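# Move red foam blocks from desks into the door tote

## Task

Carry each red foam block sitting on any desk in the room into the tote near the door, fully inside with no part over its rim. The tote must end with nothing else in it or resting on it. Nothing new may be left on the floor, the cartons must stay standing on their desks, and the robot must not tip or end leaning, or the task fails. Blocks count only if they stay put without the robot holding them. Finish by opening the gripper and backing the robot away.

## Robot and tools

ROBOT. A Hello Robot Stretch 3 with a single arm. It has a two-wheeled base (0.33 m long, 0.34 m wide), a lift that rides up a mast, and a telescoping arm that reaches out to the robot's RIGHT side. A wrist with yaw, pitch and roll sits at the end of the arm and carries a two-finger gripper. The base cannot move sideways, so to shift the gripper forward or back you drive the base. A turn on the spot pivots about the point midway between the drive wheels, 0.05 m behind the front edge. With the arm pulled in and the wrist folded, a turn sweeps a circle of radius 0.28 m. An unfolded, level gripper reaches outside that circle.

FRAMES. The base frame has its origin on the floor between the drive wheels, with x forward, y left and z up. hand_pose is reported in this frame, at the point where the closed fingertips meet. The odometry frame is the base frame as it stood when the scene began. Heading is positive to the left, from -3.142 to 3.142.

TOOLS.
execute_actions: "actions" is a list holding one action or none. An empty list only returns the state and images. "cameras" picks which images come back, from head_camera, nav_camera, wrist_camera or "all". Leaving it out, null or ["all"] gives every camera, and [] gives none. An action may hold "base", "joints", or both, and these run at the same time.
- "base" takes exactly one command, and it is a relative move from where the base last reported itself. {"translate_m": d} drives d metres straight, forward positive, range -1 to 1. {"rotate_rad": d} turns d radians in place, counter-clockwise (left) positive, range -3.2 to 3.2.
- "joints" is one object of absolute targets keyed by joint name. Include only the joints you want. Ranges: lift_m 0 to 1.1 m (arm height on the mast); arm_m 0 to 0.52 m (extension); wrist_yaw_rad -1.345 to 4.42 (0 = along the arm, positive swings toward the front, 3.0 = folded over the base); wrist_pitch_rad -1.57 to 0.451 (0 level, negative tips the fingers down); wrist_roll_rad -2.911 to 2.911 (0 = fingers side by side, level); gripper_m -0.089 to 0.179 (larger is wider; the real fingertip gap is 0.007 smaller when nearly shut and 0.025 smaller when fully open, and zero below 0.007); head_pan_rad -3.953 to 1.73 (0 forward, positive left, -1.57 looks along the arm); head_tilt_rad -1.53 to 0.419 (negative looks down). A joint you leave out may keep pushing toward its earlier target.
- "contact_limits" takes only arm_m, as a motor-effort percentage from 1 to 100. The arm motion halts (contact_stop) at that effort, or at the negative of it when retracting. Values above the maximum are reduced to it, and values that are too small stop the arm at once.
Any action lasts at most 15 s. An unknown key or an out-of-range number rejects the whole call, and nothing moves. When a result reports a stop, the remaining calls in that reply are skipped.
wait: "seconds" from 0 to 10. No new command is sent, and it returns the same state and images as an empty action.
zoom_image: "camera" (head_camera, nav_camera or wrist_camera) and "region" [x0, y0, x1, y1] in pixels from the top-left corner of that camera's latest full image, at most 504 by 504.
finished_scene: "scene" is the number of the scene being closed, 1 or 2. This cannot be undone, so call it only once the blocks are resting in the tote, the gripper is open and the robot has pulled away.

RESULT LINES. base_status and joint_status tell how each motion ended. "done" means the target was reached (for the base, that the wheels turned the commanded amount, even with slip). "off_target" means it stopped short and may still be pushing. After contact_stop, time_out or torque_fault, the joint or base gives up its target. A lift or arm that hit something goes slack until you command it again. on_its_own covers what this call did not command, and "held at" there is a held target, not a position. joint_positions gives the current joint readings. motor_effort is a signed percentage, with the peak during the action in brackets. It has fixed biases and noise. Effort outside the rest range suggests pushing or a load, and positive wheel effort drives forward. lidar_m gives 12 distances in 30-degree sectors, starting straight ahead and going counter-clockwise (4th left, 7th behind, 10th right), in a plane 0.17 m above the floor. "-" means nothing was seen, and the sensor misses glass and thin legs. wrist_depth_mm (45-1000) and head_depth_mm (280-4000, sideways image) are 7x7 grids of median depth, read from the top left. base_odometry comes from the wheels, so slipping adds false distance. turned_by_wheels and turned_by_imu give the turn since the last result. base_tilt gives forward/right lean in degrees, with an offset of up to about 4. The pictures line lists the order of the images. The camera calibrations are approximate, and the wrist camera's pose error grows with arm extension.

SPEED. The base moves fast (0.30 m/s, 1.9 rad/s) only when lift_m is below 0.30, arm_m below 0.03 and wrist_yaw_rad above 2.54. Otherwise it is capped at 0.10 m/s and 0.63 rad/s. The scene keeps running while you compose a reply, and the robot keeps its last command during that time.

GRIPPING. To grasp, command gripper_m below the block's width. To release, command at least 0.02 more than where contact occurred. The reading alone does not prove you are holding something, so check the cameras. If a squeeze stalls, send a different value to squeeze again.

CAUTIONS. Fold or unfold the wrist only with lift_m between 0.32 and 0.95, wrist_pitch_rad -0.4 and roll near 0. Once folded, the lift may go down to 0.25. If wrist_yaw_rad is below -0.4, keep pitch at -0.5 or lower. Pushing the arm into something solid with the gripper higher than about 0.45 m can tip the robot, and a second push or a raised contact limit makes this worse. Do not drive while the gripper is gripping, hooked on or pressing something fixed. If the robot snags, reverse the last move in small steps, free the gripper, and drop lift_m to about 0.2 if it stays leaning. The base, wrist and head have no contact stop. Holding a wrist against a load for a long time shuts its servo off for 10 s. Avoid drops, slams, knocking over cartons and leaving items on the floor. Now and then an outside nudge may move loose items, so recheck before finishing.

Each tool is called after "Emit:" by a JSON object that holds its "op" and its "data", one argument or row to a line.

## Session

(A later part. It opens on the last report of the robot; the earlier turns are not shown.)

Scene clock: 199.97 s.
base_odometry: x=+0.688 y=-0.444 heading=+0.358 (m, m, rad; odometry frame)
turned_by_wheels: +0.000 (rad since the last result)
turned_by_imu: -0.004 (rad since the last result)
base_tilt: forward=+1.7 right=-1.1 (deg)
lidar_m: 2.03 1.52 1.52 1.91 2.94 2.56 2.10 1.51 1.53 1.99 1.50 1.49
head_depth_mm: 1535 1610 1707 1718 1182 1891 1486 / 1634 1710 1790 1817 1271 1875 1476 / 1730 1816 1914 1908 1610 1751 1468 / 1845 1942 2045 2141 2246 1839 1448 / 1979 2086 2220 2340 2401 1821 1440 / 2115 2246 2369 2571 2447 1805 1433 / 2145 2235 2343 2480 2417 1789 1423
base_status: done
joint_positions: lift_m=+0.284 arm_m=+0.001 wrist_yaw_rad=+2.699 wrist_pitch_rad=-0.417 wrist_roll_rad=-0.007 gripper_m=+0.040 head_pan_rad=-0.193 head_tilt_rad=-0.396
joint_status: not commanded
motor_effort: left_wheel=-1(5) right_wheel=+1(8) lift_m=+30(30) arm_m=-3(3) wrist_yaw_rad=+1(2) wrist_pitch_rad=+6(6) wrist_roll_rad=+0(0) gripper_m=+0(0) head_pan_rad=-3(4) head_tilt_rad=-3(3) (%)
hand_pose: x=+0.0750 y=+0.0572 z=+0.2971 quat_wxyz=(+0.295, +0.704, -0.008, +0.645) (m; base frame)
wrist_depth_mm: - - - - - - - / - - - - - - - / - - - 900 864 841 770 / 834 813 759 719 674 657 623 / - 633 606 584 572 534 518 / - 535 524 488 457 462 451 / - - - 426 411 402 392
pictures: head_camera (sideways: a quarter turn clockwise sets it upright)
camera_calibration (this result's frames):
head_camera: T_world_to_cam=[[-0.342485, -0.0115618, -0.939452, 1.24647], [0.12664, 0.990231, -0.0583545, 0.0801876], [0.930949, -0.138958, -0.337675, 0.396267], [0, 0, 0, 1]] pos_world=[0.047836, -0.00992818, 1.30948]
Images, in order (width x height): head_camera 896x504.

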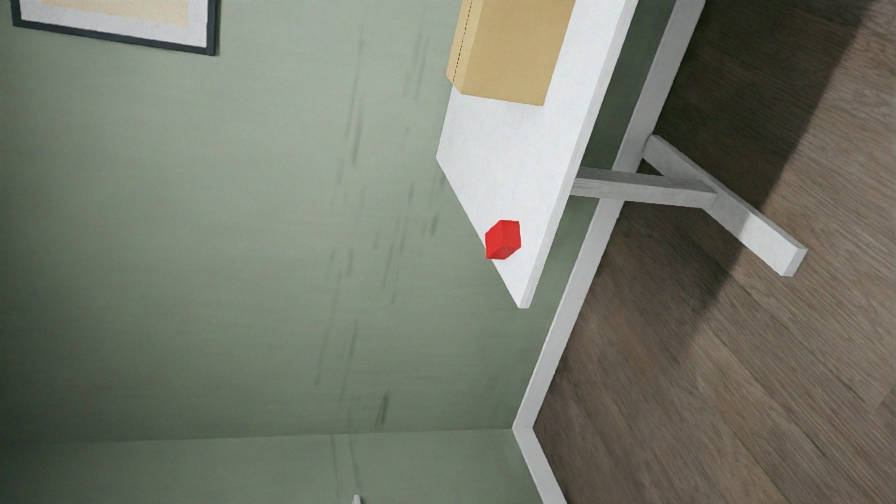

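Emit:
{"op": "execute_actions", "data": {
  "actions": [
    {"base": {"translate_m": 0.676}, "joints": {"head_pan_rad": -0.6, "head_tilt_rad": -0.7}}
  ],
  "cameras": []
}}

Emit:
{"op": "execute_actions", "data": {
  "actions": [
    {"base": {"translate_m": 0.353}, "joints": {"lift_m": 0.71, "wrist_yaw_rad": -1.0, "wrist_pitch_rad": -0.5, "head_pan_rad": -0.9, "head_tilt_rad": -0.85}}
  ],
  "cameras": ["head_camera", "nav_camera"]
}}

Scene clock: 214.77 s.
base_odometry: x=+1.322 y=-0.207 heading=+0.358 (m, m, rad; odometry frame)
turned_by_wheels: +0.000 (rad since the last result)
turned_by_imu: -0.004 (rad since the last result)
base_tilt: forward=+1.6 right=-1.1 (deg)
lidar_m: 1.46 1.53 1.13 1.14 1.99 2.99 2.68 2.10 1.92 1.36 1.31 0.87
head_depth_mm: 1035 1146 1252 759 779 1399 1211 / 1056 1166 1269 865 775 1424 1210 / 1078 1194 1284 985 769 1425 1206 / 1095 1214 1298 970 787 1376 1199 / 1116 1238 1362 963 790 1410 1168 / 1134 1265 1424 1586 804 1400 1188 / 1155 1285 1463 1682 1684 1389 1179
base_status: done
joint_positions: lift_m=+0.284 arm_m=+0.001 wrist_yaw_rad=+2.699 wrist_pitch_rad=-0.417 wrist_roll_rad=-0.007 gripper_m=+0.040 head_pan_rad=-0.593 head_tilt_rad=-0.692
joint_status: all done
motor_effort: left_wheel=-1(5) right_wheel=+1(9) lift_m=+30(30) arm_m=-3(4) wrist_yaw_rad=+2(2) wrist_pitch_rad=+6(6) wrist_roll_rad=+0(0) gripper_m=-1(0) head_pan_rad=-4(33) head_tilt_rad=-3(33) (%)
hand_pose: x=+0.0750 y=+0.0573 z=+0.2971 quat_wxyz=(+0.295, +0.704, -0.008, +0.645) (m; base frame)
wrist_depth_mm: - - - - - - - / - - - - - - - / - - 972 917 878 831 779 / 828 809 765 718 686 658 619 / - 640 620 585 570 541 515 / - 538 524 490 461 465 448 / - - - 426 415 402 392
pictures: none
No camera images: the call's "cameras" was empty. Leave "cameras" out to get every camera's image.

Scene clock: 219.53 s.
base_odometry: x=+1.652 y=-0.084 heading=+0.358 (m, m, rad; odometry frame)
turned_by_wheels: +0.000 (rad since the last result)
turned_by_imu: -0.002 (rad since the last result)
base_tilt: forward=+1.8 right=-1.2 (deg)
lidar_m: 1.16 1.29 1.29 1.06 2.35 3.51 2.97 2.18 1.43 1.25 0.60 1.03
head_depth_mm: 912 1043 1035 705 681 604 1144 / 897 1030 1024 814 677 603 1142 / 889 1014 1016 809 672 588 1137 / 879 1004 1012 806 671 586 1105 / 867 993 1008 803 636 572 1129 / 858 978 1110 1312 1425 1235 1131 / 847 965 1113 1325 1477 1285 1125
base_status: done
joint_positions: lift_m=+0.709 arm_m=+0.001 wrist_yaw_rad=-0.998 wrist_pitch_rad=-0.513 wrist_roll_rad=-0.007 gripper_m=+0.040 head_pan_rad=-0.893 head_tilt_rad=-0.840
joint_status: all done
motor_effort: left_wheel=-1(6) right_wheel=+1(7) lift_m=+30(28) arm_m=-3(4) wrist_yaw_rad=-3(6) wrist_pitch_rad=+4(5) wrist_roll_rad=+0(0) gripper_m=-1(1) head_pan_rad=-4(31) head_tilt_rad=-6(24) (%)
hand_pose: x=-0.1992 y=-0.2600 z=+0.7013 quat_wxyz=(+0.517, -0.168, -0.684, -0.486) (m; base frame)
wrist_depth_mm: 601 - - - - - - / - - - - - - - / - - - - - - - / - - - - - - - / - - - - - - 985 / - 949 959 902 838 848 848 / 862 849 804 800 788 762 767
pictures: head_camera (sideways: a quarter turn clockwise sets it upright), nav_camera (sideways: a quarter turn counterclockwise sets it upright)
camera_calibration (this result's frames):
head_camera: T_world_to_cam=[[-0.502028, 0.50102, -0.704945, 0.941655], [0.723219, 0.690184, -0.0245125, 0.0324656], [0.47426, -0.522135, -0.708839, 0.88196], [0, 0, 0, 1]] pos_world=[0.0309784, -0.0336925, 1.28978]
nav_camera: T_world_to_cam=[[0.508239, -0.545326, 0.666568, -0.831316], [-0.730743, -0.682652, -0.00131453, 0.0581498], [0.455751, -0.486421, -0.745443, 0.922045], [0, 0, 0, 1]] pos_world=[0.0447769, 0.0348602, 1.24154]
Images, in order (width x height): head_camera 896x504, nav_camera 672x504.

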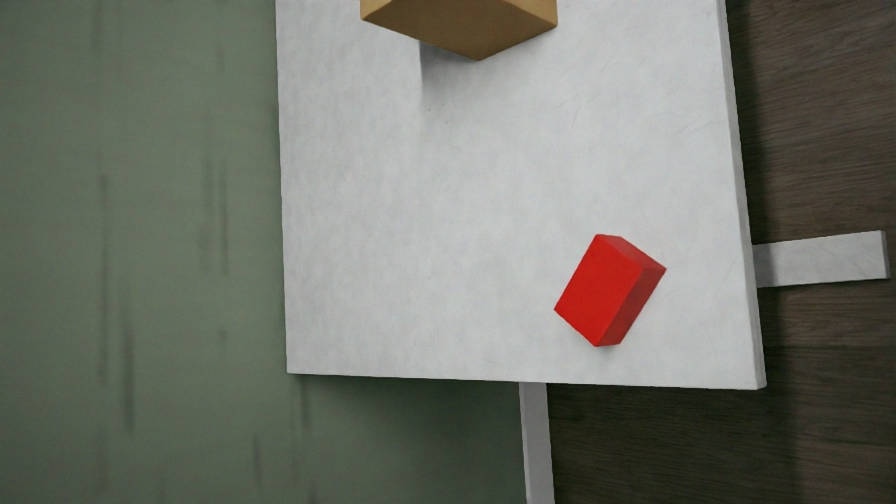

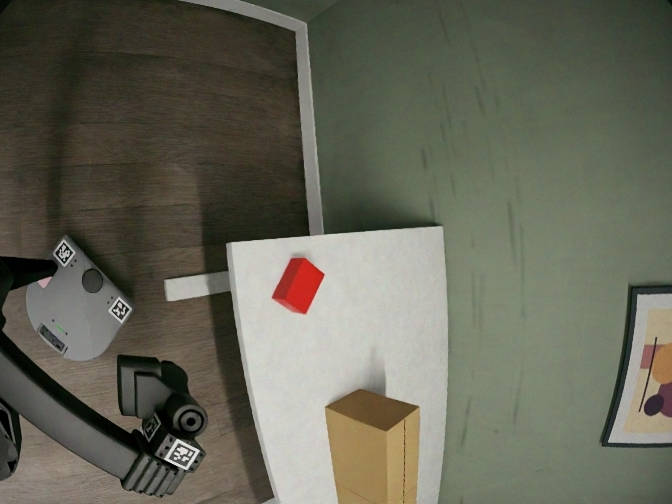

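Emit:
{"op": "zoom_image", "data": {
  "camera": "head_camera",
  "region": [530, 210, 790, 400]
}}

Region (530, 210, 790, 400) of head_camera's 896x504 image, scaled by 1.938, with more detail than that image has; it fills the top 368 rows of this view, and the rest is white.

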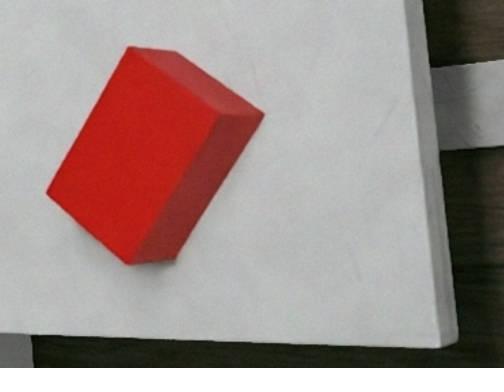

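Emit:
{"op": "execute_actions", "data": {
  "actions": [
    {"base": {"rotate_rad": 0.838}, "joints": {"arm_m": 0.37, "lift_m": 0.88, "wrist_yaw_rad": -1.3, "head_pan_rad": -2.2, "head_tilt_rad": -0.55}}
  ]
}}

Scene clock: 233.30 s.
base_odometry: x=+1.652 y=-0.084 heading=+1.196 (m, m, rad; odometry frame)
turned_by_wheels: +0.838 (rad since the last result)
turned_by_imu: +0.854 (rad since the last result)
base_tilt: forward=+1.8 right=-1.1 (deg)
lidar_m: 1.29 1.06 1.18 3.24 3.45 2.42 2.18 1.42 1.07 0.60 1.08 1.34
head_depth_mm: 1258 1401 1584 870 828 715 1305 / 1167 1291 1453 1239 749 708 1223 / 1085 1199 1332 1221 683 703 - / 1021 1118 1232 1213 667 698 - / 959 1043 1145 1198 894 - 546 / 906 981 1071 1130 - 649 571 / 857 928 1003 1088 803 685 542
base_status: done
joint_positions: lift_m=+0.879 arm_m=+0.370 wrist_yaw_rad=-1.299 wrist_pitch_rad=-0.513 wrist_roll_rad=-0.007 gripper_m=+0.040 head_pan_rad=-2.193 head_tilt_rad=-0.557
joint_status: all done
motor_effort: left_wheel=-1(5) right_wheel=+2(7) lift_m=+30(35) arm_m=+4(5) wrist_yaw_rad=-2(3) wrist_pitch_rad=+4(4) wrist_roll_rad=+0(0) gripper_m=-1(1) head_pan_rad=-3(46) head_tilt_rad=+5(34) (%)
hand_pose: x=-0.2250 y=-0.5713 z=+0.8712 quat_wxyz=(+0.438, -0.268, -0.652, -0.558) (m; base frame)
wrist_depth_mm: 473 626 913 990 345 340 - / 475 632 725 690 241 222 - / 480 574 533 504 222 210 - / 461 462 445 429 253 236 390 / 402 386 381 360 283 286 329 / 341 329 329 310 294 296 287 / 297 290 281 276 266 261 255
pictures: head_camera (sideways: a quarter turn clockwise sets it upright), nav_camera (sideways: a quarter turn counterclockwise sets it upright), wrist_camera
camera_calibration (this result's frames):
head_camera: T_world_to_cam=[[0.217047, 0.434736, -0.874011, 1.15767], [0.852618, -0.520407, -0.0471176, 0.0611189], [-0.475325, -0.73497, -0.483617, 0.59476], [0, 0, 0, 1]] pos_world=[-0.0206752, -0.034342, 1.30233]
nav_camera: T_world_to_cam=[[-0.263437, -0.460056, 0.847909, -1.06298], [-0.851831, 0.523459, 0.019361, 0.0319678], [-0.452752, -0.717175, -0.529788, 0.647065], [0, 0, 0, 1]] pos_world=[0.0401642, -0.0417034, 1.24349]
wrist_camera: T_world_to_cam=[[-0.140445, 0.986789, -0.0807572, 0.599982], [0.644186, 0.0291341, -0.764313, 0.856221], [-0.751864, -0.159367, -0.639768, 0.465312], [0, 0, 0, 1]] pos_world=[-0.11745, -0.542845, 1.00057]
Images, in order (width x height): head_camera 896x504, nav_camera 672x504, wrist_camera 644x364.

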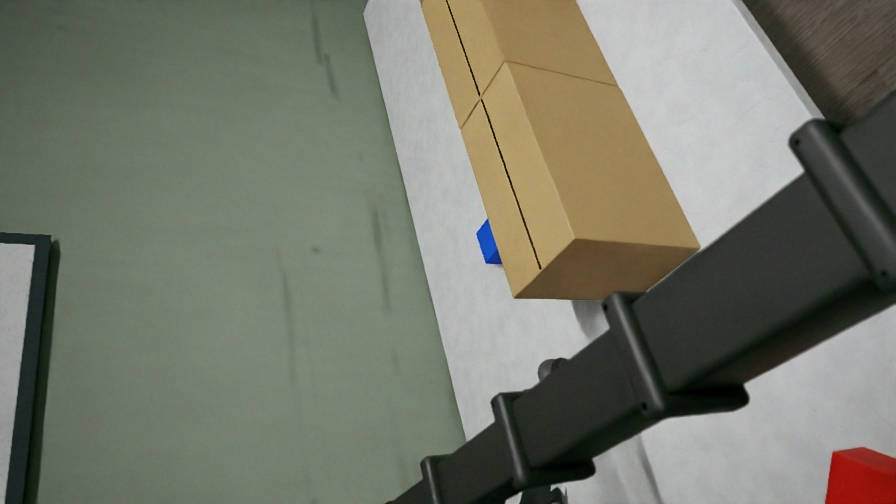

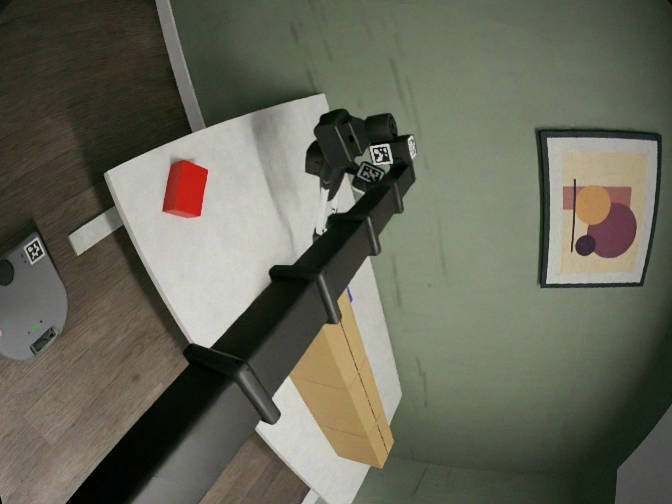

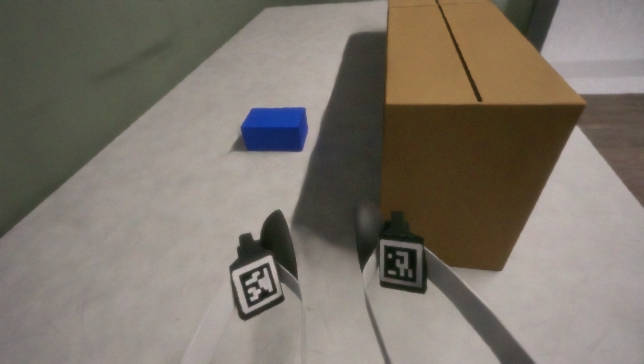

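Emit:
{"op": "execute_actions", "data": {
  "actions": [
    {"base": {"rotate_rad": -0.332}, "joints": {"arm_m": 0.18, "lift_m": 0.90, "wrist_yaw_rad": 1.238, "wrist_pitch_rad": -0.95, "gripper_m": 0.14, "head_pan_rad": -1.3, "head_tilt_rad": -0.9}}
  ],
  "cameras": ["wrist_camera", "head_camera"]
}}

Scene clock: 242.20 s.
base_odometry: x=+1.652 y=-0.084 heading=+0.864 (m, m, rad; odometry frame)
turned_by_wheels: -0.332 (rad since the last result)
turned_by_imu: -0.339 (rad since the last result)
base_tilt: forward=+1.7 right=-1.1 (deg)
lidar_m: 1.30 1.29 1.06 2.09 3.51 2.99 2.17 1.42 1.26 0.60 0.68 1.16
head_depth_mm: 889 1027 1021 - 648 601 1133 / 891 1019 949 - 638 600 1127 / 888 1025 945 - 635 596 1122 / 884 1018 938 763 609 594 1097 / 884 1015 1140 805 659 1197 1114 / 886 1018 1195 1459 1453 1248 1113 / 883 1013 1194 1446 1449 1260 1110
base_status: done
joint_positions: lift_m=+0.899 arm_m=+0.180 wrist_yaw_rad=+1.236 wrist_pitch_rad=-0.956 wrist_roll_rad=-0.007 gripper_m=+0.140 head_pan_rad=-1.307 head_tilt_rad=-0.889
joint_status: all done
motor_effort: left_wheel=+1(5) right_wheel=-2(7) lift_m=+30(33) arm_m=-4(5) wrist_yaw_rad=+3(1) wrist_pitch_rad=+2(5) wrist_roll_rad=+0(0) gripper_m=+0(81) head_pan_rad=+4(43) head_tilt_rad=-7(38) (%)
hand_pose: x=+0.0995 y=-0.3675 z=+0.8148 quat_wxyz=(+0.702, +0.628, -0.320, +0.101) (m; base frame)
wrist_depth_mm: - - - - 831 354 347 / - - - - 329 322 324 / - - - 318 302 299 296 / - - - 284 281 278 275 / - - 269 219 262 - 257 / 937 932 251 207 246 241 242 / 887 870 235 230 232 229 228
pictures: head_camera (sideways: a quarter turn clockwise sets it upright), wrist_camera
camera_calibration (this result's frames):
head_camera: T_world_to_cam=[[-0.267011, 0.692959, -0.669711, 0.894307], [0.939379, 0.342275, -0.02037, 0.0257525], [0.215109, -0.634551, -0.742343, 0.927114], [0, 0, 0, 1]] pos_world=[0.0151674, -0.0402314, 1.28769]
wrist_camera: T_world_to_cam=[[-0.468521, -0.883283, -0.0173009, -0.266431], [-0.797633, 0.431347, -0.42157, 0.610179], [0.379828, -0.183715, -0.906631, 0.801599], [0, 0, 0, 1]] pos_world=[0.0574003, -0.351267, 0.979378]
Images, in order (width x height): head_camera 896x504, wrist_camera 644x364.

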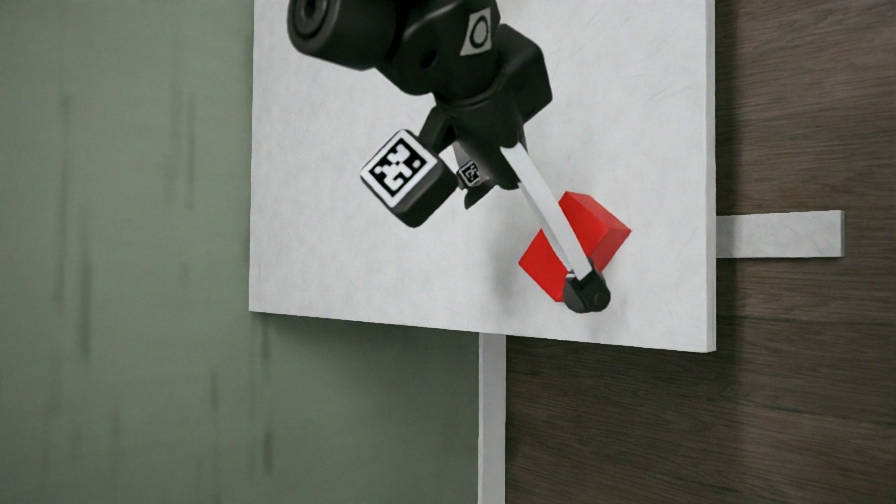

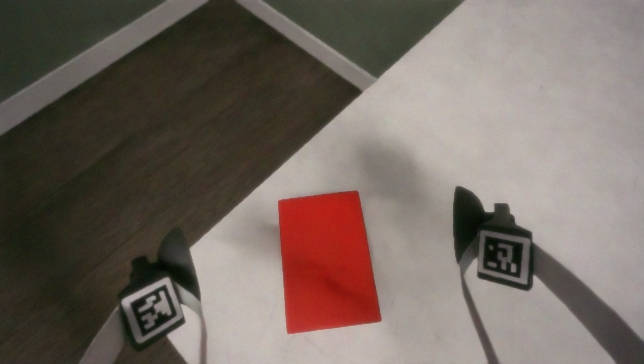

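Emit:
{"op": "execute_actions", "data": {
  "actions": [
    {"joints": {"lift_m": 0.833, "arm_m": 0.184}}
  ],
  "cameras": []
}}

Emit:
{"op": "execute_actions", "data": {
  "actions": [
    {"joints": {"gripper_m": 0.03}}
  ],
  "cameras": ["wrist_camera"]
}}

Scene clock: 244.93 s.
base_odometry: x=+1.652 y=-0.084 heading=+0.864 (m, m, rad; odometry frame)
turned_by_wheels: +0.000 (rad since the last result)
turned_by_imu: +0.000 (rad since the last result)
base_tilt: forward=+1.6 right=-1.1 (deg)
lidar_m: 1.29 1.29 1.06 2.09 3.50 2.98 2.18 1.42 1.25 0.60 0.67 1.15
head_depth_mm: 891 1025 952 - 639 600 1127 / 888 1025 944 793 623 598 1122 / 887 1021 943 812 622 596 1124 / 886 1016 937 766 611 594 1099 / 885 1021 1141 804 660 1191 1116 / 885 1017 1198 1452 1463 1263 1110 / 880 1015 1193 1454 1447 1257 1110
base_status: not commanded
joint_positions: lift_m=+0.834 arm_m=+0.184 wrist_yaw_rad=+1.236 wrist_pitch_rad=-0.956 wrist_roll_rad=-0.007 gripper_m=+0.140 head_pan_rad=-1.307 head_tilt_rad=-0.889
joint_status: all done
motor_effort: left_wheel=+1(1) right_wheel=-1(1) lift_m=+8(28) arm_m=+4(4) wrist_yaw_rad=+2(2) wrist_pitch_rad=+2(2) wrist_roll_rad=+0(0) gripper_m=+0(0) head_pan_rad=+4(4) head_tilt_rad=-6(6) (%)
hand_pose: x=+0.0994 y=-0.3710 z=+0.7491 quat_wxyz=(+0.702, +0.628, -0.320, +0.101) (m; base frame)
wrist_depth_mm: - - - - 267 263 262 / - - - - 245 242 240 / - - - 230 227 224 221 / - - 211 164 211 209 208 / 951 910 198 152 195 - 193 / 881 190 185 143 181 179 182 / 823 175 175 170 173 171 170
pictures: none
No camera images: the call's "cameras" was empty. Leave "cameras" out to get every camera's image.

Scene clock: 246.53 s.
base_odometry: x=+1.652 y=-0.084 heading=+0.864 (m, m, rad; odometry frame)
turned_by_wheels: +0.000 (rad since the last result)
turned_by_imu: +0.000 (rad since the last result)
base_tilt: forward=+1.8 right=-1.1 (deg)
lidar_m: 1.30 1.29 1.06 2.09 3.50 2.98 2.17 1.43 1.26 0.60 0.67 1.16
head_depth_mm: 888 1022 952 - 640 601 1129 / 889 1026 945 790 623 599 1123 / 887 1024 944 814 621 597 1119 / 884 1019 941 767 609 594 1100 / 886 1018 1144 806 658 1198 1114 / 885 1015 1194 1455 1455 1261 1116 / 882 1015 1195 1453 1448 1255 1106
base_status: not commanded
joint_positions: lift_m=+0.834 arm_m=+0.184 wrist_yaw_rad=+1.236 wrist_pitch_rad=-0.958 wrist_roll_rad=-0.007 gripper_m=+0.031 head_pan_rad=-1.307 head_tilt_rad=-0.889
joint_status: all done
motor_effort: left_wheel=+1(1) right_wheel=-1(1) lift_m=+8(8) arm_m=+5(4) wrist_yaw_rad=+2(2) wrist_pitch_rad=+2(2) wrist_roll_rad=+0(0) gripper_m=-14(90) head_pan_rad=+4(4) head_tilt_rad=-7(6) (%)
hand_pose: x=+0.0992 y=-0.3708 z=+0.7490 quat_wxyz=(+0.702, +0.629, -0.320, +0.100) (m; base frame)
wrist_depth_mm: - - - - 267 263 261 / - - - - 246 244 240 / - - - 228 226 224 221 / - - 213 161 209 207 206 / 928 204 201 150 193 194 192 / 885 190 - 141 179 183 181 / 819 179 175 137 171 172 171
pictures: wrist_camera
camera_calibration (this result's frames):
wrist_camera: T_world_to_cam=[[-0.4682, -0.883458, -0.0170456, -0.270943], [-0.79847, 0.431265, -0.420067, 0.582525], [0.378463, -0.183065, -0.907333, 0.742359], [0, 0, 0, 1]] pos_world=[0.0573175, -0.354689, 0.913648]
Images, in order (width x height): wrist_camera 644x364.

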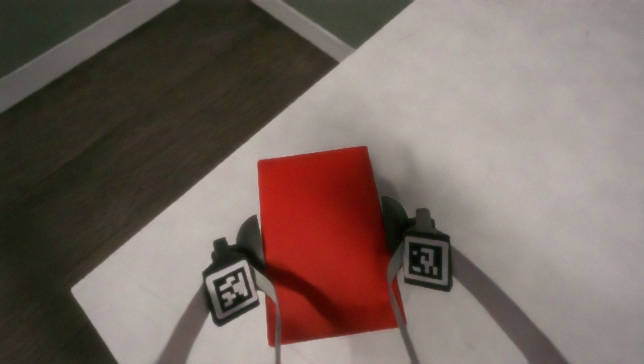

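Emit:
{"op": "execute_actions", "data": {
  "actions": []
}}

Scene clock: 249.40 s.
base_odometry: x=+1.652 y=-0.084 heading=+0.864 (m, m, rad; odometry frame)
turned_by_wheels: +0.000 (rad since the last result)
turned_by_imu: +0.000 (rad since the last result)
base_tilt: forward=+1.7 right=-1.1 (deg)
lidar_m: 1.30 1.29 1.06 2.09 3.50 2.98 2.17 1.43 1.26 0.60 0.68 1.15
head_depth_mm: 889 1024 954 - 640 601 1126 / 890 1020 950 794 624 598 1126 / 886 1023 943 810 623 597 1120 / 886 1021 940 765 608 595 1101 / 886 1016 1143 805 658 1190 1114 / 883 1013 1198 1449 1457 1255 1115 / 885 1015 1193 1457 1448 1260 1108
base_status: not commanded
joint_positions: lift_m=+0.834 arm_m=+0.184 wrist_yaw_rad=+1.236 wrist_pitch_rad=-0.958 wrist_roll_rad=-0.007 gripper_m=+0.031 head_pan_rad=-1.307 head_tilt_rad=-0.889
joint_status: all done
motor_effort: left_wheel=+1(1) right_wheel=-1(1) lift_m=+8(8) arm_m=+3(4) wrist_yaw_rad=+2(2) wrist_pitch_rad=+2(2) wrist_roll_rad=+0(0) gripper_m=-13(90) head_pan_rad=+5(4) head_tilt_rad=-6(6) (%)
hand_pose: x=+0.0992 y=-0.3708 z=+0.7490 quat_wxyz=(+0.702, +0.629, -0.320, +0.100) (m; base frame)
wrist_depth_mm: - - - - 266 263 260 / - - - - 245 242 240 / - - - 228 227 223 223 / - - 216 162 210 209 206 / 932 205 200 151 192 194 192 / 881 189 - 142 179 182 181 / 829 180 174 137 171 172 170
pictures: head_camera (sideways: a quarter turn clockwise sets it upright), nav_camera (sideways: a quarter turn counterclockwise sets it upright), wrist_camera
camera_calibration (this result's frames):
head_camera: T_world_to_cam=[[-0.267011, 0.69296, -0.669711, 0.894306], [0.939379, 0.342275, -0.02037, 0.0257525], [0.215109, -0.634551, -0.742343, 0.927114], [0, 0, 0, 1]] pos_world=[0.0151674, -0.0402314, 1.28769]
nav_camera: T_world_to_cam=[[0.254387, -0.734173, 0.629506, -0.781476], [-0.943565, -0.33115, -0.00490996, 0.0641287], [0.212066, -0.592731, -0.77698, 0.964541], [0, 0, 0, 1]] pos_world=[0.0547606, 0.0192113, 1.24169]
wrist_camera: T_world_to_cam=[[-0.4682, -0.883458, -0.0170452, -0.270944], [-0.798471, 0.431265, -0.420065, 0.582523], [0.378461, -0.183065, -0.907334, 0.74236], [0, 0, 0, 1]] pos_world=[0.0573173, -0.354689, 0.913648]
Images, in order (width x height): head_camera 896x504, nav_camera 672x504, wrist_camera 644x364.

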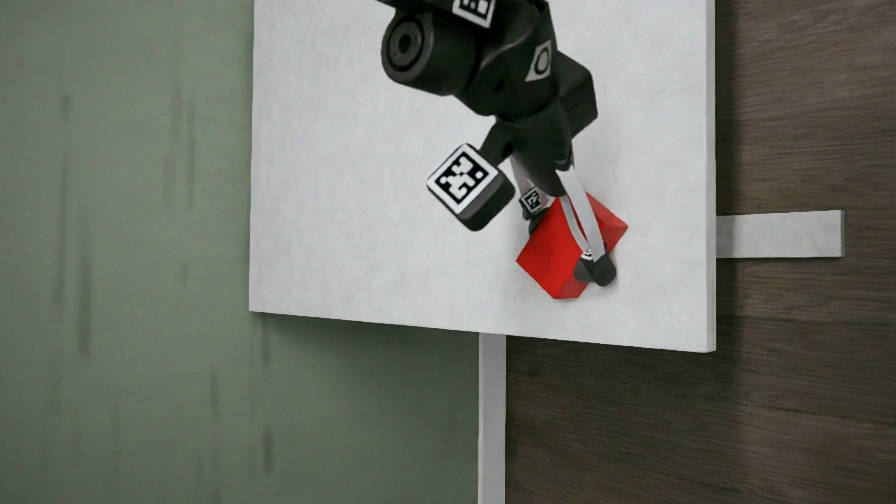

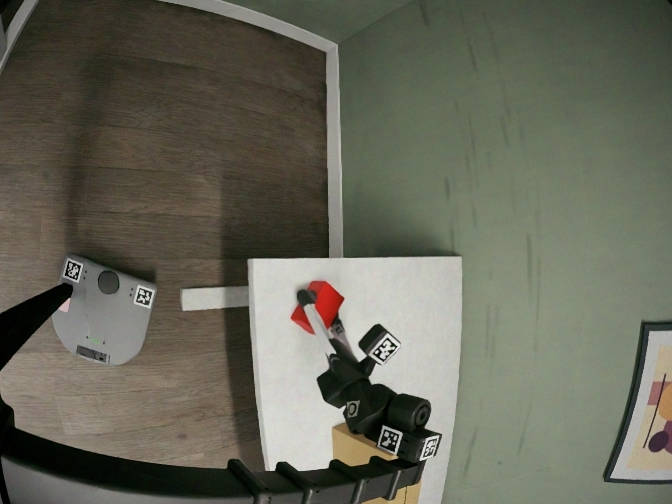

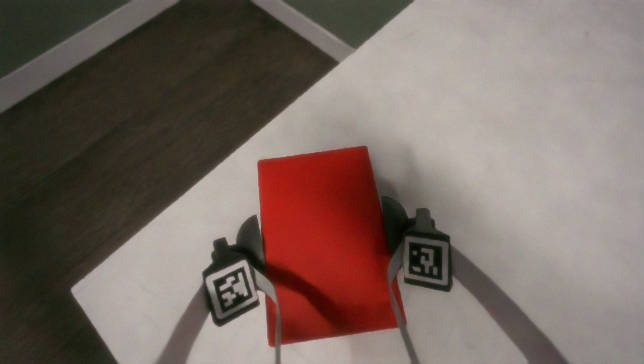

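Emit:
{"op": "execute_actions", "data": {
  "actions": [
    {"joints": {"lift_m": 0.85, "arm_m": 0.05, "wrist_pitch_rad": -0.4, "wrist_yaw_rad": 2.7}}
  ],
  "cameras": ["wrist_camera"]
}}

Emit:
{"op": "execute_actions", "data": {
  "actions": [
    {"base": {"rotate_rad": -0.506}, "joints": {"lift_m": 0.76, "arm_m": 0.0, "head_pan_rad": -2.2, "head_tilt_rad": -0.7}}
  ],
  "cameras": ["wrist_camera"]
}}

Emit:
{"op": "execute_actions", "data": {
  "actions": [
    {"base": {"translate_m": -0.49}, "joints": {"lift_m": 0.28, "head_pan_rad": -3.0, "head_tilt_rad": -0.55}}
  ]
}}

Scene clock: 270.07 s.
base_odometry: x=+1.652 y=-0.084 heading=+0.864 (m, m, rad; odometry frame)
turned_by_wheels: +0.000 (rad since the last result)
turned_by_imu: -0.001 (rad since the last result)
base_tilt: forward=+1.7 right=-1.0 (deg)
lidar_m: 1.30 1.29 1.06 2.09 3.51 2.98 2.18 1.43 1.26 0.60 0.68 1.16
head_depth_mm: 891 1025 954 778 685 1233 1127 / 889 1027 951 774 - - 1109 / 891 1019 942 770 - 578 - / 883 1017 938 766 648 588 - / 884 1016 1136 804 658 1195 1117 / 884 1015 1197 1451 1451 1260 1111 / 882 1015 1191 1447 1447 1258 1107
base_status: not commanded
joint_positions: lift_m=+0.849 arm_m=+0.050 wrist_yaw_rad=+2.698 wrist_pitch_rad=-0.422 wrist_roll_rad=-0.007 gripper_m=+0.031 head_pan_rad=-1.307 head_tilt_rad=-0.889
joint_status: all done
motor_effort: left_wheel=+1(1) right_wheel=-2(2) lift_m=+31(34) arm_m=-3(4) wrist_yaw_rad=+2(4) wrist_pitch_rad=+7(7) wrist_roll_rad=+0(0) gripper_m=-14(15) head_pan_rad=+4(4) head_tilt_rad=-6(6) (%)
hand_pose: x=+0.0748 y=+0.0070 z=+0.8611 quat_wxyz=(+0.297, +0.704, -0.006, +0.645) (m; base frame)
wrist_depth_mm: - - - - - - 920 / - - - - - - - / - - - - - - - / - - - 162 - - - / - - - 151 - - - / - - - 141 - - - / - - - 136 936 928 914
pictures: wrist_camera
camera_calibration (this result's frames):
wrist_camera: T_world_to_cam=[[0.840344, -0.53414, -0.092285, 0.0177625], [-0.369458, -0.43983, -0.818566, 0.764353], [0.396639, 0.721972, -0.566951, 0.621688], [0, 0, 0, 1]] pos_world=[0.0208845, -0.103168, 0.979779]
Images, in order (width x height): wrist_camera 644x364.

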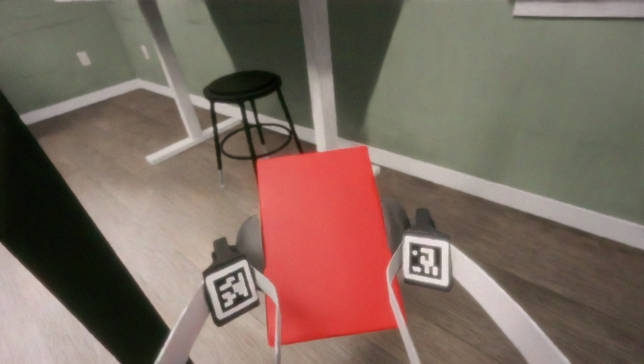

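Scene clock: 272.00 s.
base_odometry: x=+1.652 y=-0.084 heading=+0.358 (m, m, rad; odometry frame)
turned_by_wheels: -0.506 (rad since the last result)
turned_by_imu: -0.517 (rad since the last result)
base_tilt: forward=+1.7 right=-1.1 (deg)
lidar_m: 1.16 1.30 1.29 1.06 2.34 3.51 2.97 2.18 1.42 1.25 0.60 1.03
head_depth_mm: 1936 2120 2407 2183 1719 1419 1207 / 2041 2240 2472 2150 1703 1417 1201 / 2064 2297 2540 2154 1710 1401 1244 / 2081 2336 2588 2126 1677 1397 - / 2111 2386 1348 2027 1675 1381 - / 2157 2403 1160 971 1579 1382 1229 / 2035 2072 959 899 739 1285 1205
base_status: done
joint_positions: lift_m=+0.761 arm_m=+0.001 wrist_yaw_rad=+2.698 wrist_pitch_rad=-0.421 wrist_roll_rad=-0.007 gripper_m=+0.031 head_pan_rad=-2.193 head_tilt_rad=-0.705
joint_status: all done
motor_effort: left_wheel=+1(6) right_wheel=-2(5) lift_m=+8(27) arm_m=-3(3) wrist_yaw_rad=+1(2) wrist_pitch_rad=+7(7) wrist_roll_rad=+0(0) gripper_m=-15(13) head_pan_rad=-4(47) head_tilt_rad=+3(26) (%)
hand_pose: x=+0.0748 y=+0.0568 z=+0.7727 quat_wxyz=(+0.297, +0.704, -0.007, +0.645) (m; base frame)
wrist_depth_mm: - - - - - - - / - - - - - - - / - - - - - - - / - - - 162 - - - / - - - 150 - - - / - - - 141 938 975 958 / - - 907 136 855 840 812
pictures: wrist_camera
camera_calibration (this result's frames):
wrist_camera: T_world_to_cam=[[0.840506, -0.533865, -0.0923984, 0.0362801], [-0.369031, -0.439233, -0.819079, 0.714255], [0.396693, 0.722539, -0.566191, 0.534979], [0, 0, 0, 1]] pos_world=[0.0208661, -0.0534499, 0.891284]
Images, in order (width x height): wrist_camera 644x364.

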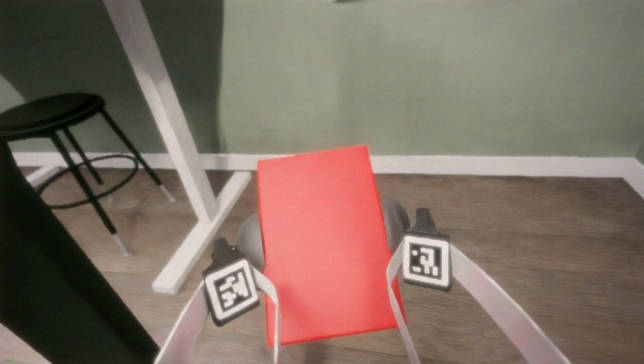

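Scene clock: 278.17 s.
base_odometry: x=+1.193 y=-0.256 heading=+0.358 (m, m, rad; odometry frame)
turned_by_wheels: +0.000 (rad since the last result)
turned_by_imu: +0.001 (rad since the last result)
base_tilt: forward=+1.7 right=-1.1 (deg)
lidar_m: 1.57 1.63 1.19 1.34 2.89 3.04 2.57 1.97 1.82 1.37 1.41 0.99
head_depth_mm: 2878 3241 3576 2788 2020 1585 1302 / 2611 2885 3278 2775 2017 1580 1293 / 2407 2653 2949 2748 1983 1564 1296 / 2243 2455 2686 2684 1976 1564 1291 / 2103 2283 2498 2580 1956 1547 1282 / 1951 2118 2315 2442 1933 1543 1277 / 1733 1837 1974 2186 1916 1534 1270
base_status: done
joint_positions: lift_m=+0.281 arm_m=+0.001 wrist_yaw_rad=+2.699 wrist_pitch_rad=-0.421 wrist_roll_rad=-0.007 gripper_m=+0.031 head_pan_rad=-2.993 head_tilt_rad=-0.556
joint_status: all done
motor_effort: left_wheel=+1(5) right_wheel=-2(7) lift_m=+8(8) arm_m=-4(3) wrist_yaw_rad=+2(2) wrist_pitch_rad=+7(7) wrist_roll_rad=+0(0) gripper_m=-13(13) head_pan_rad=-4(45) head_tilt_rad=+3(23) (%)
hand_pose: x=+0.0748 y=+0.0569 z=+0.2928 quat_wxyz=(+0.296, +0.704, -0.007, +0.645) (m; base frame)
wrist_depth_mm: - - - - - - - / - - - - - - - / - - - 922 857 819 772 / 822 782 712 162 671 646 619 / - 624 600 151 531 539 516 / - 530 - 141 439 456 443 / - - - 136 407 402 382
pictures: head_camera (sideways: a quarter turn clockwise sets it upright), nav_camera (sideways: a quarter turn counterclockwise sets it upright), wrist_camera
camera_calibration (this result's frames):
head_camera: T_world_to_cam=[[0.462188, 0.147064, -0.874502, 1.15681], [0.220688, -0.974202, -0.0471936, 0.0650726], [-0.858882, -0.17118, -0.48272, 0.595933], [0, 0, 0, 1]] pos_world=[-0.0371893, -0.00472009, 1.30237]
nav_camera: T_world_to_cam=[[-0.512698, -0.131432, 0.848449, -1.06216], [-0.217979, 0.97576, 0.019434, 0.0280063], [-0.830437, -0.17498, -0.52892, 0.648238], [0, 0, 0, 1]] pos_world=[-0.00014113, -0.0535003, 1.24351]
wrist_camera: T_world_to_cam=[[0.840723, -0.533517, -0.0924357, -0.00799999], [-0.368755, -0.439148, -0.819249, 0.321187], [0.39649, 0.722848, -0.565939, 0.263142], [0, 0, 0, 1]] pos_world=[0.0208319, -0.0534309, 0.411315]
Images, in order (width x height): head_camera 896x504, nav_camera 672x504, wrist_camera 644x364.

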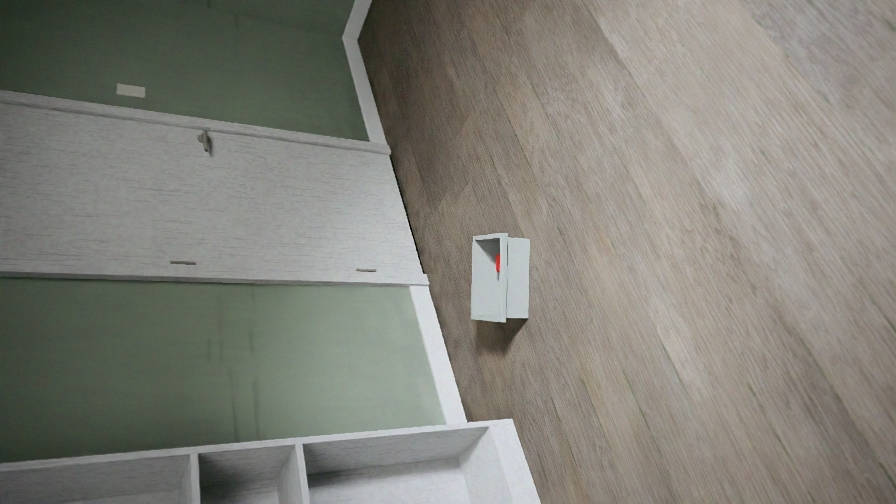

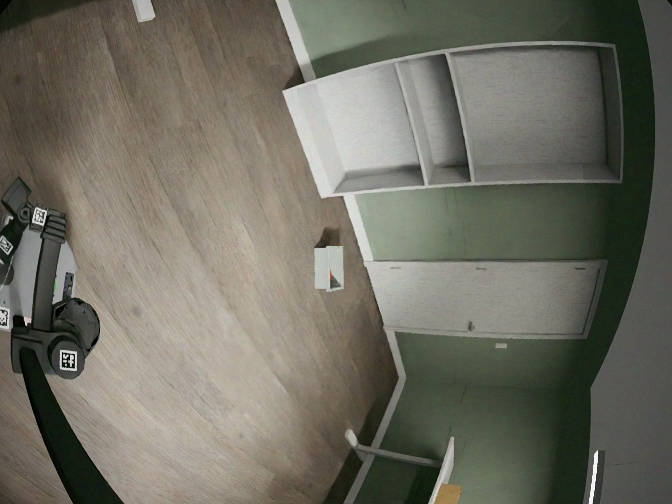

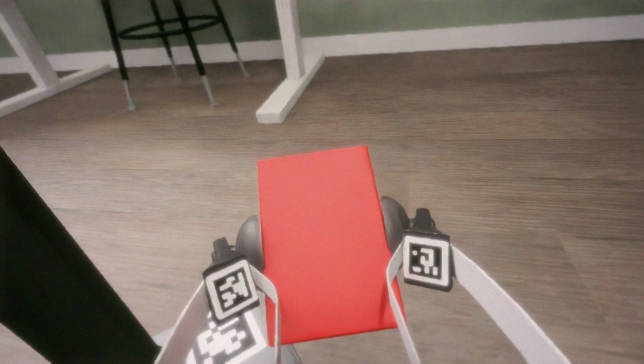

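Emit:
{"op": "execute_actions", "data": {
  "actions": [
    {"base": {"translate_m": -1.0}, "joints": {"head_pan_rad": -2.72, "head_tilt_rad": -0.9}}
  ],
  "cameras": ["head_camera"]
}}

Scene clock: 286.47 s.
base_odometry: x=+0.257 y=-0.606 heading=+0.358 (m, m, rad; odometry frame)
turned_by_wheels: +0.000 (rad since the last result)
turned_by_imu: +0.002 (rad since the last result)
base_tilt: forward=+1.7 right=-1.1 (deg)
lidar_m: 1.94 1.67 2.00 2.58 2.60 2.16 1.74 1.47 1.16 1.40 1.75 2.16
head_depth_mm: 1534 1805 2081 1755 1481 1273 1125 / 1465 1727 1989 1738 1467 1276 1147 / 1421 1638 1924 1730 1466 1272 1156 / 1368 1583 1866 1721 1437 1267 1145 / 1327 1515 1773 1712 1457 1260 1130 / 1274 1457 1693 1711 1450 1261 1116 / 1226 1391 1569 1583 1443 1262 1110
base_status: done
joint_positions: lift_m=+0.281 arm_m=+0.001 wrist_yaw_rad=+2.699 wrist_pitch_rad=-0.421 wrist_roll_rad=-0.007 gripper_m=+0.031 head_pan_rad=-2.727 head_tilt_rad=-0.890
joint_status: all done
motor_effort: left_wheel=+0(5) right_wheel=-1(7) lift_m=+8(8) arm_m=-3(4) wrist_yaw_rad=+1(1) wrist_pitch_rad=+7(7) wrist_roll_rad=+0(1) gripper_m=-14(13) head_pan_rad=+5(29) head_tilt_rad=-7(37) (%)
hand_pose: x=+0.0748 y=+0.0569 z=+0.2928 quat_wxyz=(+0.296, +0.704, -0.007, +0.645) (m; base frame)
wrist_depth_mm: - - - - - - - / - - - - - - - / - - 954 912 848 815 781 / 821 799 727 162 668 638 615 / - 626 600 151 531 534 518 / - 530 - 142 438 455 439 / - - - 137 399 404 386
pictures: head_camera (sideways: a quarter turn clockwise sets it upright)
camera_calibration (this result's frames):
head_camera: T_world_to_cam=[[0.645393, 0.368137, -0.669286, 0.888187], [0.479385, -0.877369, -0.0203209, 0.0284945], [-0.594692, -0.307731, -0.742727, 0.932554], [0, 0, 0, 1]] pos_world=[-0.0323075, -0.014999, 1.28766]
Images, in order (width x height): head_camera 896x504.

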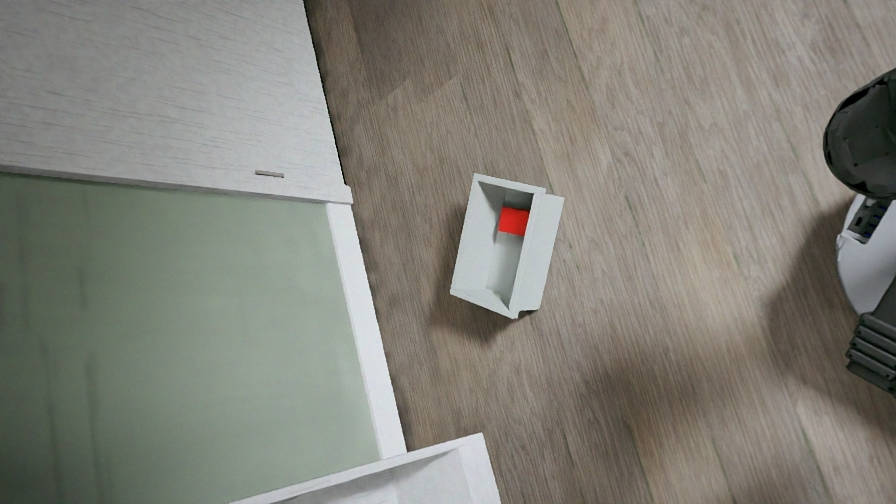

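Emit:
{"op": "zoom_image", "data": {
  "camera": "head_camera",
  "region": [420, 160, 600, 330]
}}

Region (420, 160, 600, 330) of head_camera's 896x504 image, scaled by 2.800, with more detail than that image has.

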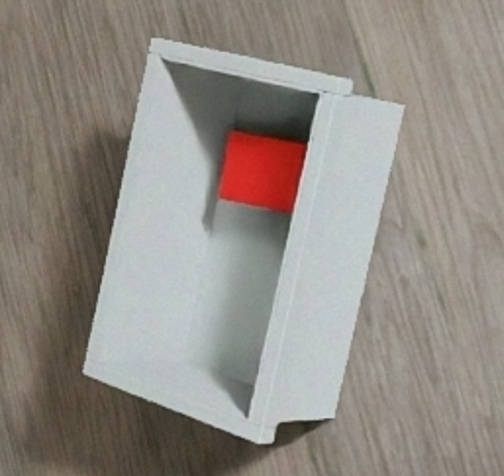

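Emit:
{"op": "execute_actions", "data": {
  "actions": [
    {"base": {"translate_m": -0.7}, "joints": {"head_pan_rad": -1.95, "head_tilt_rad": -1.2}}
  ],
  "cameras": ["head_camera"]
}}

Scene clock: 297.07 s.
base_odometry: x=-0.399 y=-0.852 heading=+0.358 (m, m, rad; odometry frame)
turned_by_wheels: +0.000 (rad since the last result)
turned_by_imu: +0.001 (rad since the last result)
base_tilt: forward=+1.7 right=-1.2 (deg)
lidar_m: 2.64 2.16 2.33 2.11 1.62 2.07 1.17 1.00 1.00 0.87 1.48 2.25
head_depth_mm: 933 1114 1372 1396 1278 1191 - / 975 1176 1458 1404 1282 1208 - / 1021 1237 1495 1400 1247 - - / 1076 1311 1521 1399 1275 - - / 1047 1240 1479 1399 1283 1162 1070 / 886 1131 1468 1399 1285 1173 1086 / 1196 1520 1487 1398 1279 1176 1088
base_status: done
joint_positions: lift_m=+0.281 arm_m=+0.001 wrist_yaw_rad=+2.699 wrist_pitch_rad=-0.421 wrist_roll_rad=-0.007 gripper_m=+0.031 head_pan_rad=-1.956 head_tilt_rad=-1.186
joint_status: all done
motor_effort: left_wheel=+0(5) right_wheel=-1(8) lift_m=+8(8) arm_m=-3(4) wrist_yaw_rad=+1(1) wrist_pitch_rad=+7(7) wrist_roll_rad=+0(0) gripper_m=-12(14) head_pan_rad=+4(45) head_tilt_rad=-10(38) (%)
hand_pose: x=+0.0748 y=+0.0569 z=+0.2928 quat_wxyz=(+0.296, +0.704, -0.007, +0.645) (m; base frame)
wrist_depth_mm: - - - - - - - / - - - - - - - / - - 981 908 851 816 793 / 809 772 740 161 668 649 614 / - 626 612 151 526 534 521 / - 527 - 141 436 455 438 / - - - 136 403 398 391
pictures: head_camera (sideways: a quarter turn clockwise sets it upright)
camera_calibration (this result's frames):
head_camera: T_world_to_cam=[[0.267999, 0.864799, -0.424617, 0.571746], [0.955929, -0.293548, 0.00548144, -0.00800708], [-0.119905, -0.407373, -0.905356, 1.14106], [0, 0, 0, 1]] pos_world=[-0.0087535, -0.0319576, 1.27589]
Images, in order (width x height): head_camera 896x504.

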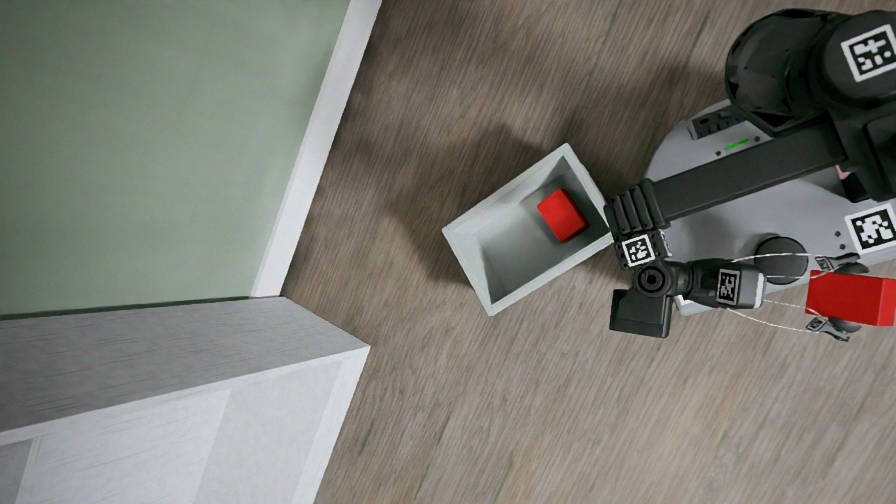

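Emit:
{"op": "zoom_image", "data": {
  "camera": "head_camera",
  "region": [420, 120, 720, 350]
}}

Region (420, 120, 720, 350) of head_camera's 896x504 image, scaled by 1.680, with more detail than that image has; it fills the top 386 rows of this view, and the rest is white.

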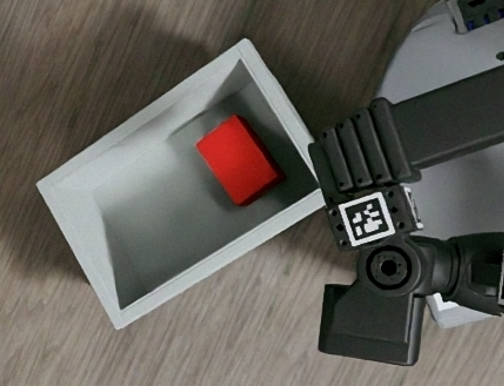

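Emit:
{"op": "execute_actions", "data": {
  "actions": [
    {"base": {"translate_m": -0.167}, "joints": {"wrist_yaw_rad": 0.245, "arm_m": 0.172, "head_pan_rad": -1.6, "head_tilt_rad": -1.2}}
  ],
  "cameras": []
}}

Emit:
{"op": "execute_actions", "data": {
  "actions": [
    {"joints": {"wrist_pitch_rad": -0.95, "lift_m": 0.25}}
  ],
  "cameras": ["head_camera", "wrist_camera"]
}}

Scene clock: 306.00 s.
base_odometry: x=-0.555 y=-0.910 heading=+0.358 (m, m, rad; odometry frame)
turned_by_wheels: +0.000 (rad since the last result)
turned_by_imu: +0.000 (rad since the last result)
base_tilt: forward=+1.8 right=-1.2 (deg)
lidar_m: 2.80 2.29 2.44 2.10 1.52 1.94 1.04 0.86 0.88 0.87 1.54 2.39
head_depth_mm: 911 1052 1250 1385 1276 1181 1119 / 991 1161 1403 1404 1278 1194 - / 1042 1278 1510 1402 1242 - - / 943 1156 1473 1379 1250 - - / 928 1512 1484 1396 1278 1180 1093 / 1446 1596 1524 1403 1271 1175 1086 / 1536 1639 1548 1400 1273 1177 1088
base_status: done
joint_positions: lift_m=+0.281 arm_m=+0.172 wrist_yaw_rad=+0.247 wrist_pitch_rad=-0.421 wrist_roll_rad=-0.007 gripper_m=+0.031 head_pan_rad=-1.606 head_tilt_rad=-1.186
joint_status: all done
motor_effort: left_wheel=+0(5) right_wheel=-1(8) lift_m=+8(8) arm_m=+3(4) wrist_yaw_rad=-2(3) wrist_pitch_rad=+7(7) wrist_roll_rad=+0(0) gripper_m=-14(14) head_pan_rad=+4(30) head_tilt_rad=-9(10) (%)
hand_pose: x=+0.0332 y=-0.5340 z=+0.2928 quat_wxyz=(+0.707, +0.232, -0.665, -0.061) (m; base frame)
wrist_depth_mm: - - - 455 540 508 425 / - - - 500 598 550 449 / - - 859 556 657 579 472 / 840 781 720 162 660 599 501 / 645 626 605 151 520 535 501 / 537 519 - 141 442 453 443 / 464 454 423 136 405 400 388
pictures: none
No camera images: the call's "cameras" was empty. Leave "cameras" out to get every camera's image.

Scene clock: 307.10 s.
base_odometry: x=-0.555 y=-0.910 heading=+0.358 (m, m, rad; odometry frame)
turned_by_wheels: +0.000 (rad since the last result)
turned_by_imu: +0.000 (rad since the last result)
base_tilt: forward=+1.7 right=-1.1 (deg)
lidar_m: 2.81 2.29 2.44 2.10 1.52 1.94 1.04 0.86 0.88 0.39 1.54 2.39
head_depth_mm: 911 1059 1258 1385 1280 1178 1114 / 993 1167 1401 1411 1282 1194 - / 1046 1280 1516 1402 1250 - - / 940 1157 1484 1402 1238 - - / 927 1511 1474 1396 1278 1172 1087 / 1448 1595 1522 1396 1277 1175 1087 / 1537 1640 1546 1396 1274 1173 1088
base_status: not commanded
joint_positions: lift_m=+0.251 arm_m=+0.172 wrist_yaw_rad=+0.247 wrist_pitch_rad=-0.958 wrist_roll_rad=-0.007 gripper_m=+0.031 head_pan_rad=-1.606 head_tilt_rad=-1.186
joint_status: all done
motor_effort: left_wheel=+0(0) right_wheel=-1(1) lift_m=+8(8) arm_m=+4(4) wrist_yaw_rad=-3(3) wrist_pitch_rad=+2(7) wrist_roll_rad=+0(1) gripper_m=-14(15) head_pan_rad=+4(3) head_tilt_rad=-9(9) (%)
hand_pose: x=+0.0096 y=-0.4406 z=+0.1660 quat_wxyz=(+0.665, +0.402, -0.580, -0.245) (m; base frame)
wrist_depth_mm: 475 469 465 462 453 449 443 / 433 433 425 420 415 409 402 / 402 394 393 388 253 378 376 / 371 374 243 161 269 349 350 / 347 344 227 151 223 326 327 / 322 318 - 141 240 309 308 / 304 301 222 136 286 206 289
pictures: head_camera (sideways: a quarter turn clockwise sets it upright), wrist_camera
camera_calibration (this result's frames):
head_camera: T_world_to_cam=[[-0.0449615, 0.904294, -0.424536, 0.57355], [0.99862, 0.0522285, 0.00548929, -0.00827772], [0.0271368, -0.423704, -0.905394, 1.14022], [0, 0, 0, 1]] pos_world=[0.00311215, -0.0351116, 1.27588]
wrist_camera: T_world_to_cam=[[-0.995442, -0.0938333, -0.0170578, -0.0314804], [-0.0780246, 0.904107, -0.420122, 0.497631], [0.0548435, -0.416876, -0.907307, 0.134597], [0, 0, 0, 1]] pos_world=[0.000108873, -0.396756, 0.330649]
Images, in order (width x height): head_camera 896x504, wrist_camera 644x364.

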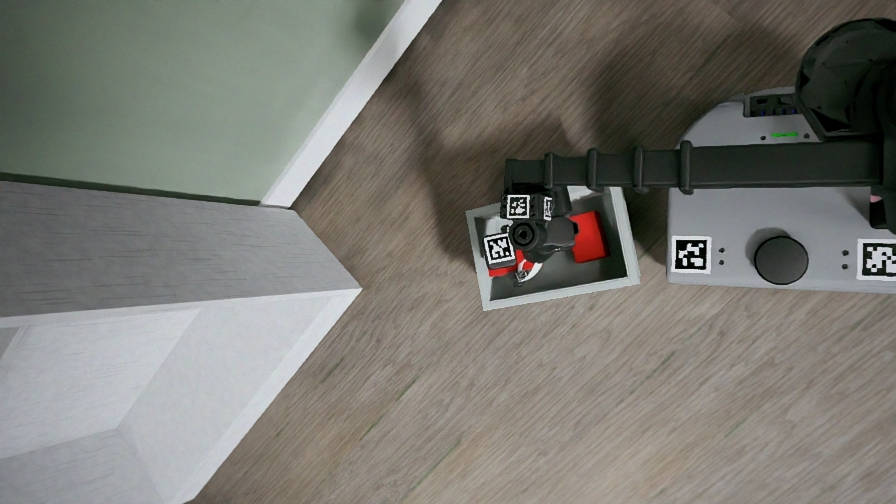

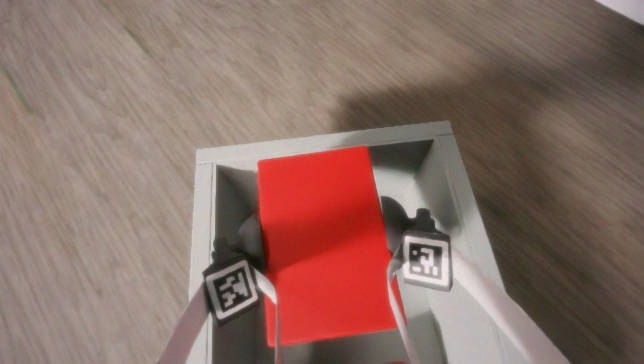

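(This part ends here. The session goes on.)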